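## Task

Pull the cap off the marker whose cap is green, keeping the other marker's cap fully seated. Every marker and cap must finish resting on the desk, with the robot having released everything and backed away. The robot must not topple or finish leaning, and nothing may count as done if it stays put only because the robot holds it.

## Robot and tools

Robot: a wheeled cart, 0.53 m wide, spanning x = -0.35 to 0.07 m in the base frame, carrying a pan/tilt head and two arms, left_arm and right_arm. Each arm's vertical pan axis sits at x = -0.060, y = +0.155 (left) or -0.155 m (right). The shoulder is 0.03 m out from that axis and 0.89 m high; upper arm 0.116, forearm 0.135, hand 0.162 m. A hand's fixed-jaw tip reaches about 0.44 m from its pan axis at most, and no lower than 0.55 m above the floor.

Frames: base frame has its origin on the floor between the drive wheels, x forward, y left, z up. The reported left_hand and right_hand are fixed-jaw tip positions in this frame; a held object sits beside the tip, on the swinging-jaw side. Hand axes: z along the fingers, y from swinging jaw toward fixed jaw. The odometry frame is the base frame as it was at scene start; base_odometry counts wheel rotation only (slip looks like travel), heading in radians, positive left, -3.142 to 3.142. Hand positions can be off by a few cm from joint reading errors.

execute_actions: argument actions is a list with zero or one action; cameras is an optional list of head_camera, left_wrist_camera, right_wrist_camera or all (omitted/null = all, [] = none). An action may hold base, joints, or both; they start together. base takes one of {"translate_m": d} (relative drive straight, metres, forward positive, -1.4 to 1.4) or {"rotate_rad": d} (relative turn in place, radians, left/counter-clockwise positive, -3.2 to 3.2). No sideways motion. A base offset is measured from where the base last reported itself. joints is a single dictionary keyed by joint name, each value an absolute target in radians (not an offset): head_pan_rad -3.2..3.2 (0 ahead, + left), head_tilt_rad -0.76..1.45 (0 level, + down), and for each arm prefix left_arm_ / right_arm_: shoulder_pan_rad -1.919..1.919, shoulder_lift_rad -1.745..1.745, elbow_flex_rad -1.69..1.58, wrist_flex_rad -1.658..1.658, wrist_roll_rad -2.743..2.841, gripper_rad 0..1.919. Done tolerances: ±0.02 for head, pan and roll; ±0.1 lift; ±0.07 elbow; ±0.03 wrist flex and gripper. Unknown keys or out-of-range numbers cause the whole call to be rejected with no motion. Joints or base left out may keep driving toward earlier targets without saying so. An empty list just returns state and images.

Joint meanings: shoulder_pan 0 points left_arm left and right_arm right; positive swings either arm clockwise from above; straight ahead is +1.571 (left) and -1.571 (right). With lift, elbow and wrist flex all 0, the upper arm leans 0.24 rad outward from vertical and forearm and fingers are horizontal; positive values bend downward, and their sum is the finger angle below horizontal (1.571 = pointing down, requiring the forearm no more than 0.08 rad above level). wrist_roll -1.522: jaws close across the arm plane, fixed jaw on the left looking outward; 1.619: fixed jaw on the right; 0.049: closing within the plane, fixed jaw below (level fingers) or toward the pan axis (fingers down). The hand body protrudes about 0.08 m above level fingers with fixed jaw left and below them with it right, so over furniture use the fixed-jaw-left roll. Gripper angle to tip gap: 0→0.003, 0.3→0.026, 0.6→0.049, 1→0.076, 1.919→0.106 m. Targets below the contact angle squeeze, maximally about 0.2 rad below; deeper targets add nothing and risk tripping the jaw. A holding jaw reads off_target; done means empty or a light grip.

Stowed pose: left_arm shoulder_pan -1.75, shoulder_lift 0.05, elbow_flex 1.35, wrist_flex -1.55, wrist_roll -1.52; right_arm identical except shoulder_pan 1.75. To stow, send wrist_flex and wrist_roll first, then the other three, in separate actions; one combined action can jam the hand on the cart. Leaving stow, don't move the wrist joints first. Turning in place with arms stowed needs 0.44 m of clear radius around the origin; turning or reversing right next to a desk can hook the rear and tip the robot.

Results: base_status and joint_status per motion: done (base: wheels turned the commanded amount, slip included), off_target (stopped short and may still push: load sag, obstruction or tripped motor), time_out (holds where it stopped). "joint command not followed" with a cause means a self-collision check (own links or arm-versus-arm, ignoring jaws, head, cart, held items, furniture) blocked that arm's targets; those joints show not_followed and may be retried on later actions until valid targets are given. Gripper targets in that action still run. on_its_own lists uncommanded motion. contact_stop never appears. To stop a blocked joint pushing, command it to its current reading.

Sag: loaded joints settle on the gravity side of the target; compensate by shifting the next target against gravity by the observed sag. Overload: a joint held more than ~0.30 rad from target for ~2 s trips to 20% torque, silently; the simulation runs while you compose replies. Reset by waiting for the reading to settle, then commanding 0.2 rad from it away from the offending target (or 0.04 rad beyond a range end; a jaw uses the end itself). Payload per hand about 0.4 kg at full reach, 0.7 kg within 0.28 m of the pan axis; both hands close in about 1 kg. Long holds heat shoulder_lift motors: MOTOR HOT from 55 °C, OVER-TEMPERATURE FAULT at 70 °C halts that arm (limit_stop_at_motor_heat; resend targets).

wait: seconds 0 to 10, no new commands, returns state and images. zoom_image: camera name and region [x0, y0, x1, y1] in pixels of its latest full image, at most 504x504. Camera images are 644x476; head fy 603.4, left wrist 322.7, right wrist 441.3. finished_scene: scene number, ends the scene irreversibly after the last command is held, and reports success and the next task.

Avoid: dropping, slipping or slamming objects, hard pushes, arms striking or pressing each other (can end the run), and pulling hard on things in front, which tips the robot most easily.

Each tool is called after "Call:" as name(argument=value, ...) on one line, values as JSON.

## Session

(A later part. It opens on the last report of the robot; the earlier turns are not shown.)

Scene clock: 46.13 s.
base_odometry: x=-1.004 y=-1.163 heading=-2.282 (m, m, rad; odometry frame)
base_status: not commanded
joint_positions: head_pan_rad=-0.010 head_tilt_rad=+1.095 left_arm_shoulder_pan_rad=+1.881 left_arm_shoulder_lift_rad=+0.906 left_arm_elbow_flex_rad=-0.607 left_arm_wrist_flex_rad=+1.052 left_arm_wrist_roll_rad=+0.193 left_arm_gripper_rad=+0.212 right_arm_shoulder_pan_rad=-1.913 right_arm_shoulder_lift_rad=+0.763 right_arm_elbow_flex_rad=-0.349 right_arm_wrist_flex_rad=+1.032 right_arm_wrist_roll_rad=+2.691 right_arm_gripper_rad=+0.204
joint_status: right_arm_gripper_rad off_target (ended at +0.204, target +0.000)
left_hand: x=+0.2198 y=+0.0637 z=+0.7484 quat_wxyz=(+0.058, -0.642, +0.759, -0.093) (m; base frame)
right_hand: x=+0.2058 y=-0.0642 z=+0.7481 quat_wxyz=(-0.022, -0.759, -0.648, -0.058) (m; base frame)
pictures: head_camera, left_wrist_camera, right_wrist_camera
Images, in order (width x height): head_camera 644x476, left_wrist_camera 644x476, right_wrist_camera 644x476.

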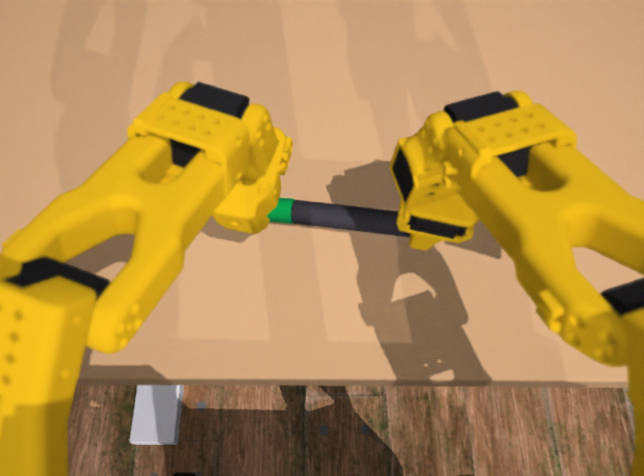

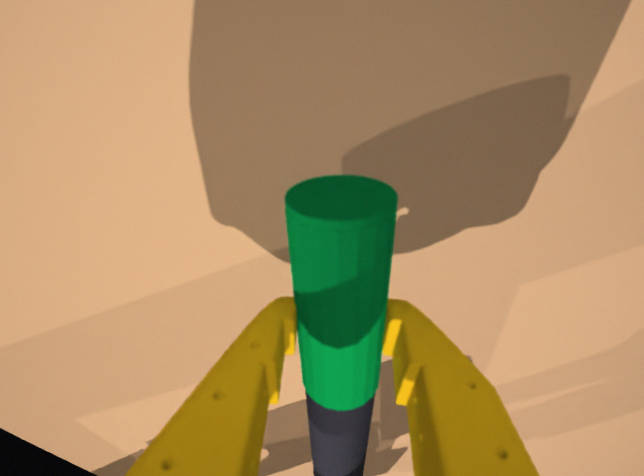

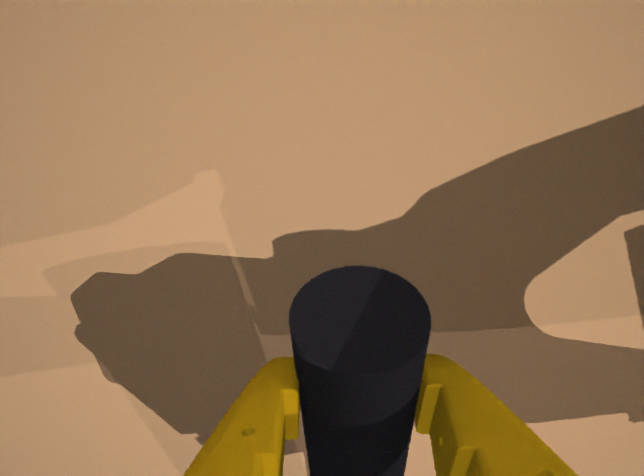

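Call:
execute_actions(actions=[{"joints":{"left_arm_shoulder_pan_rad":1.72,"left_arm_wrist_roll_rad":0.06,"right_arm_shoulder_pan_rad":-1.88}}])

Scene clock: 47.20 s.
base_odometry: x=-1.004 y=-1.163 heading=-2.282 (m, m, rad; odometry frame)
base_status: not commanded
joint_positions: head_pan_rad=-0.010 head_tilt_rad=+1.095 left_arm_shoulder_pan_rad=+1.728 left_arm_shoulder_lift_rad=+0.901 left_arm_elbow_flex_rad=-0.609 left_arm_wrist_flex_rad=+1.050 left_arm_wrist_roll_rad=+0.068 left_arm_gripper_rad=+0.212 right_arm_shoulder_pan_rad=-1.886 right_arm_shoulder_lift_rad=+0.763 right_arm_elbow_flex_rad=-0.349 right_arm_wrist_flex_rad=+1.028 right_arm_wrist_roll_rad=+2.691 right_arm_gripper_rad=+0.204
joint_status: all done
left_hand: x=+0.2317 y=+0.1083 z=+0.7499 quat_wxyz=(+0.073, -0.653, +0.749, -0.087) (m; base frame)
right_hand: x=+0.2089 y=-0.0713 z=+0.7482 quat_wxyz=(-0.024, -0.767, -0.638, -0.060) (m; base frame)
pictures: head_camera, left_wrist_camera, right_wrist_camera
Images, in order (width x height): head_camera 644x476, left_wrist_camera 644x476, right_wrist_camera 644x476.

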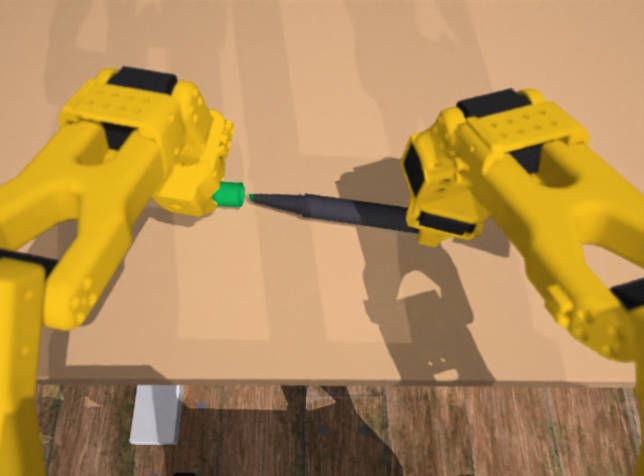

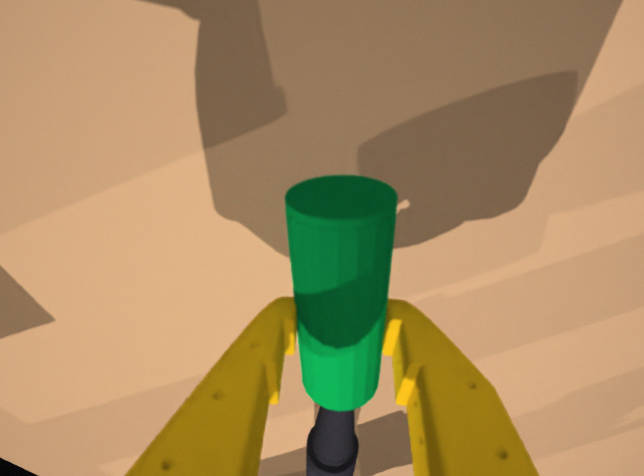

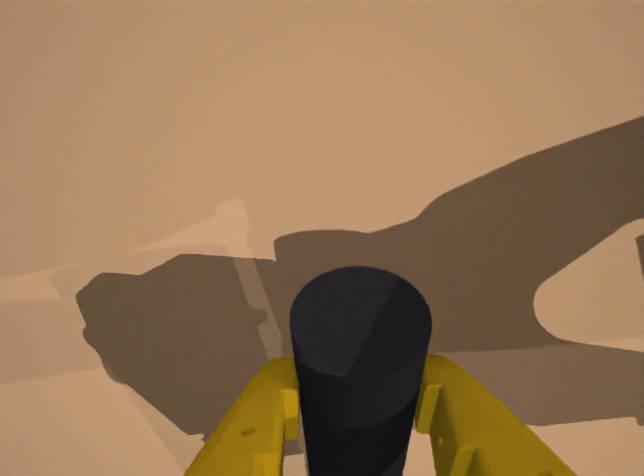

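Off. Lower both and separate.

Call:
execute_actions(actions=[{"joints":{"left_arm_shoulder_pan_rad":1.62,"left_arm_shoulder_lift_rad":0.905,"right_arm_shoulder_lift_rad":0.79,"right_arm_wrist_flex_rad":0.97}}], cameras=["right_wrist_camera","head_camera"])

Call:
execute_actions(actions=[{"joints":{"left_arm_gripper_rad":0.4,"right_arm_gripper_rad":0.4}}])

Scene clock: 48.53 s.
base_odometry: x=-1.004 y=-1.163 heading=-2.282 (m, m, rad; odometry frame)
base_status: not commanded
joint_positions: head_pan_rad=-0.010 head_tilt_rad=+1.095 left_arm_shoulder_pan_rad=+1.633 left_arm_shoulder_lift_rad=+0.921 left_arm_elbow_flex_rad=-0.611 left_arm_wrist_flex_rad=+1.050 left_arm_wrist_roll_rad=+0.068 left_arm_gripper_rad=+0.212 right_arm_shoulder_pan_rad=-1.886 right_arm_shoulder_lift_rad=+0.807 right_arm_elbow_flex_rad=-0.349 right_arm_wrist_flex_rad=+0.980 right_arm_wrist_roll_rad=+2.691 right_arm_gripper_rad=+0.204
joint_status: all done
left_hand: x=+0.2322 y=+0.1364 z=+0.7449 quat_wxyz=(+0.071, -0.688, +0.718, -0.077) (m; base frame)
right_hand: x=+0.2097 y=-0.0711 z=+0.7383 quat_wxyz=(-0.024, -0.767, -0.638, -0.061) (m; base frame)
pictures: head_camera, right_wrist_camera
Images, in order (width x height): head_camera 644x476, right_wrist_camera 644x476.

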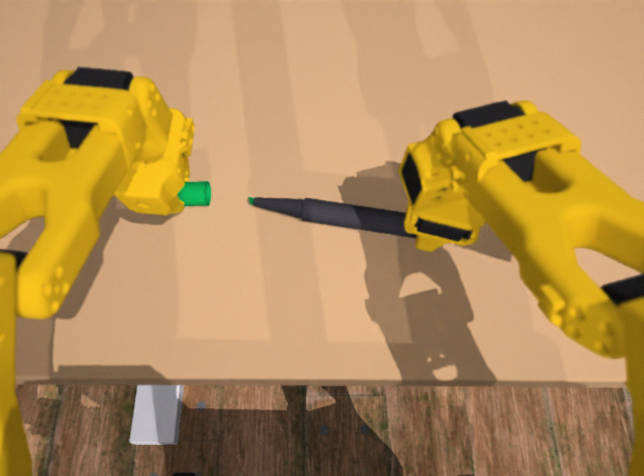

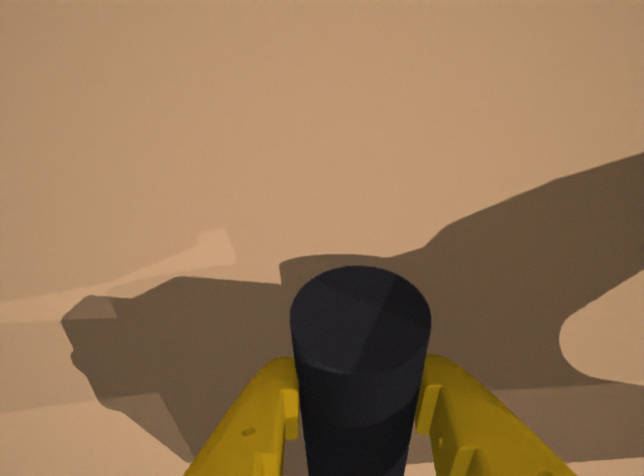

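Scene clock: 49.27 s.
base_odometry: x=-1.004 y=-1.163 heading=-2.282 (m, m, rad; odometry frame)
base_status: not commanded
joint_positions: head_pan_rad=-0.010 head_tilt_rad=+1.095 left_arm_shoulder_pan_rad=+1.631 left_arm_shoulder_lift_rad=+0.930 left_arm_elbow_flex_rad=-0.611 left_arm_wrist_flex_rad=+1.050 left_arm_wrist_roll_rad=+0.068 left_arm_gripper_rad=+0.388 right_arm_shoulder_pan_rad=-1.886 right_arm_shoulder_lift_rad=+0.809 right_arm_elbow_flex_rad=-0.349 right_arm_wrist_flex_rad=+0.980 right_arm_wrist_roll_rad=+2.691 right_arm_gripper_rad=+0.391
joint_status: all done
left_hand: x=+0.2308 y=+0.1369 z=+0.7425 quat_wxyz=(+0.068, -0.689, +0.718, -0.074) (m; base frame)
right_hand: x=+0.2095 y=-0.0712 z=+0.7380 quat_wxyz=(-0.024, -0.767, -0.638, -0.061) (m; base frame)
pictures: head_camera, left_wrist_camera, right_wrist_camera
Images, in order (width x height): head_camera 644x476, left_wrist_camera 644x476, right_wrist_camera 644x476.

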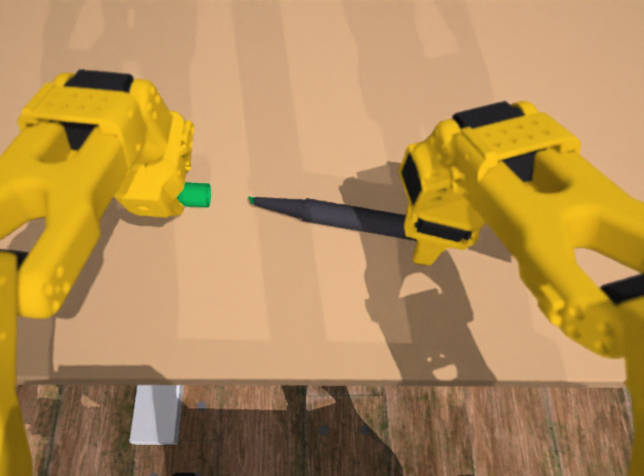

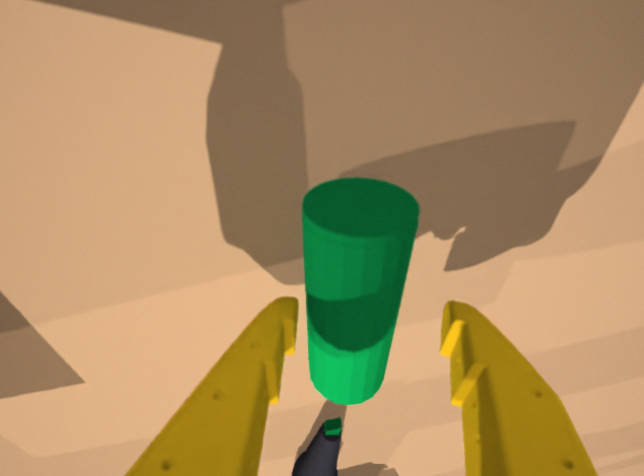

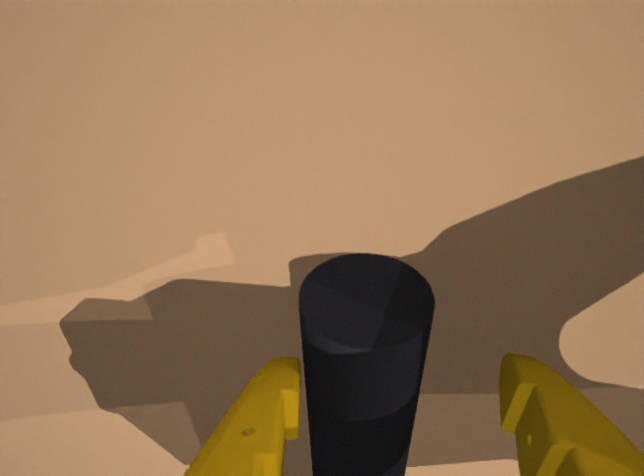

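Call:
execute_actions(actions=[{"joints":{"left_arm_gripper_rad":0.6,"right_arm_gripper_rad":0.6,"left_arm_shoulder_lift_rad":0.62,"left_arm_wrist_flex_rad":1.29,"right_arm_shoulder_lift_rad":0.5,"right_arm_wrist_flex_rad":1.14}}], cameras=["head_camera"])

Call:
execute_actions(actions=[{"base":{"translate_m":-0.3},"joints":{"head_tilt_rad":0.8,"left_arm_shoulder_lift_rad":0.2,"right_arm_shoulder_lift_rad":0.1,"left_arm_shoulder_pan_rad":1.3,"right_arm_shoulder_pan_rad":-1.3}}], cameras=["head_camera"])

Scene clock: 50.90 s.
base_odometry: x=-1.004 y=-1.163 heading=-2.282 (m, m, rad; odometry frame)
base_status: not commanded
joint_positions: head_pan_rad=-0.010 head_tilt_rad=+1.095 left_arm_shoulder_pan_rad=+1.631 left_arm_shoulder_lift_rad=+0.679 left_arm_elbow_flex_rad=-0.611 left_arm_wrist_flex_rad=+1.280 left_arm_wrist_roll_rad=+0.068 left_arm_gripper_rad=+0.589 right_arm_shoulder_pan_rad=-1.886 right_arm_shoulder_lift_rad=+0.551 right_arm_elbow_flex_rad=-0.349 right_arm_wrist_flex_rad=+1.131 right_arm_wrist_roll_rad=+2.691 right_arm_gripper_rad=+0.592
joint_status: all done
left_hand: x=+0.2250 y=+0.1373 z=+0.8017 quat_wxyz=(+0.075, -0.688, +0.717, -0.082) (m; base frame)
right_hand: x=+0.2179 y=-0.0684 z=+0.7989 quat_wxyz=(-0.044, -0.764, -0.635, -0.110) (m; base frame)
pictures: head_camera
Images, in order (width x height): head_camera 644x476.

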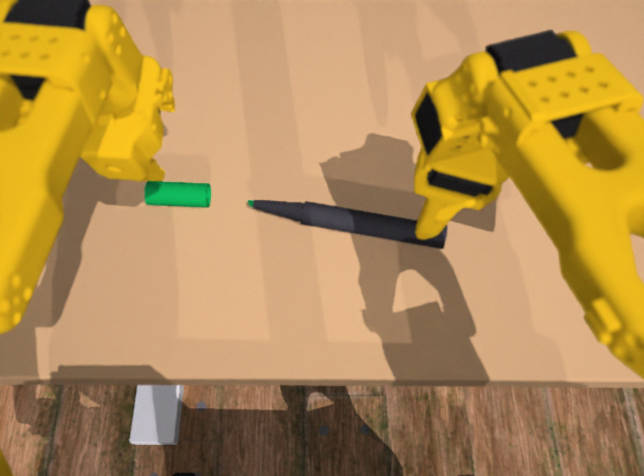

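Scene clock: 53.17 s.
base_odometry: x=-0.808 y=-0.936 heading=-2.278 (m, m, rad; odometry frame)
base_status: done
joint_positions: head_pan_rad=-0.010 head_tilt_rad=+0.815 left_arm_shoulder_pan_rad=+1.309 left_arm_shoulder_lift_rad=+0.252 left_arm_elbow_flex_rad=-0.611 left_arm_wrist_flex_rad=+1.283 left_arm_wrist_roll_rad=+0.068 left_arm_gripper_rad=+0.589 right_arm_shoulder_pan_rad=-1.306 right_arm_shoulder_lift_rad=+0.143 right_arm_elbow_flex_rad=-0.349 right_arm_wrist_flex_rad=+1.134 right_arm_wrist_roll_rad=+2.691 right_arm_gripper_rad=+0.592
joint_status: all done
left_hand: x=+0.2303 y=+0.2323 z=+0.9152 quat_wxyz=(+0.250, -0.758, +0.570, -0.196) (m; base frame)
right_hand: x=+0.2353 y=-0.2390 z=+0.9098 quat_wxyz=(-0.196, -0.873, -0.373, -0.248) (m; base frame)
pictures: head_camera
Images, in order (width x height): head_camera 644x476.

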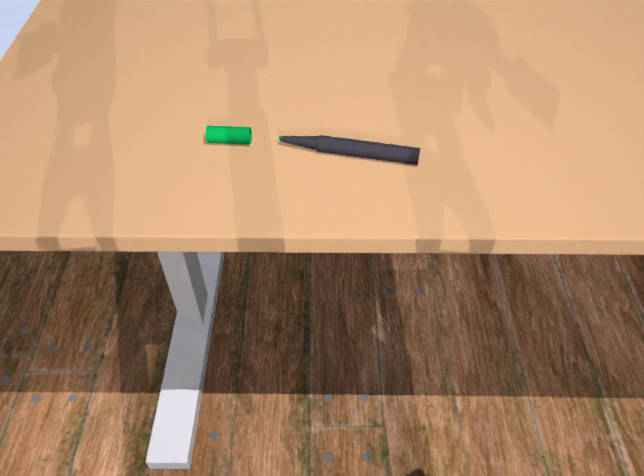

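Call:
finished_scene(scene=1)

The scene is finished: the task was done.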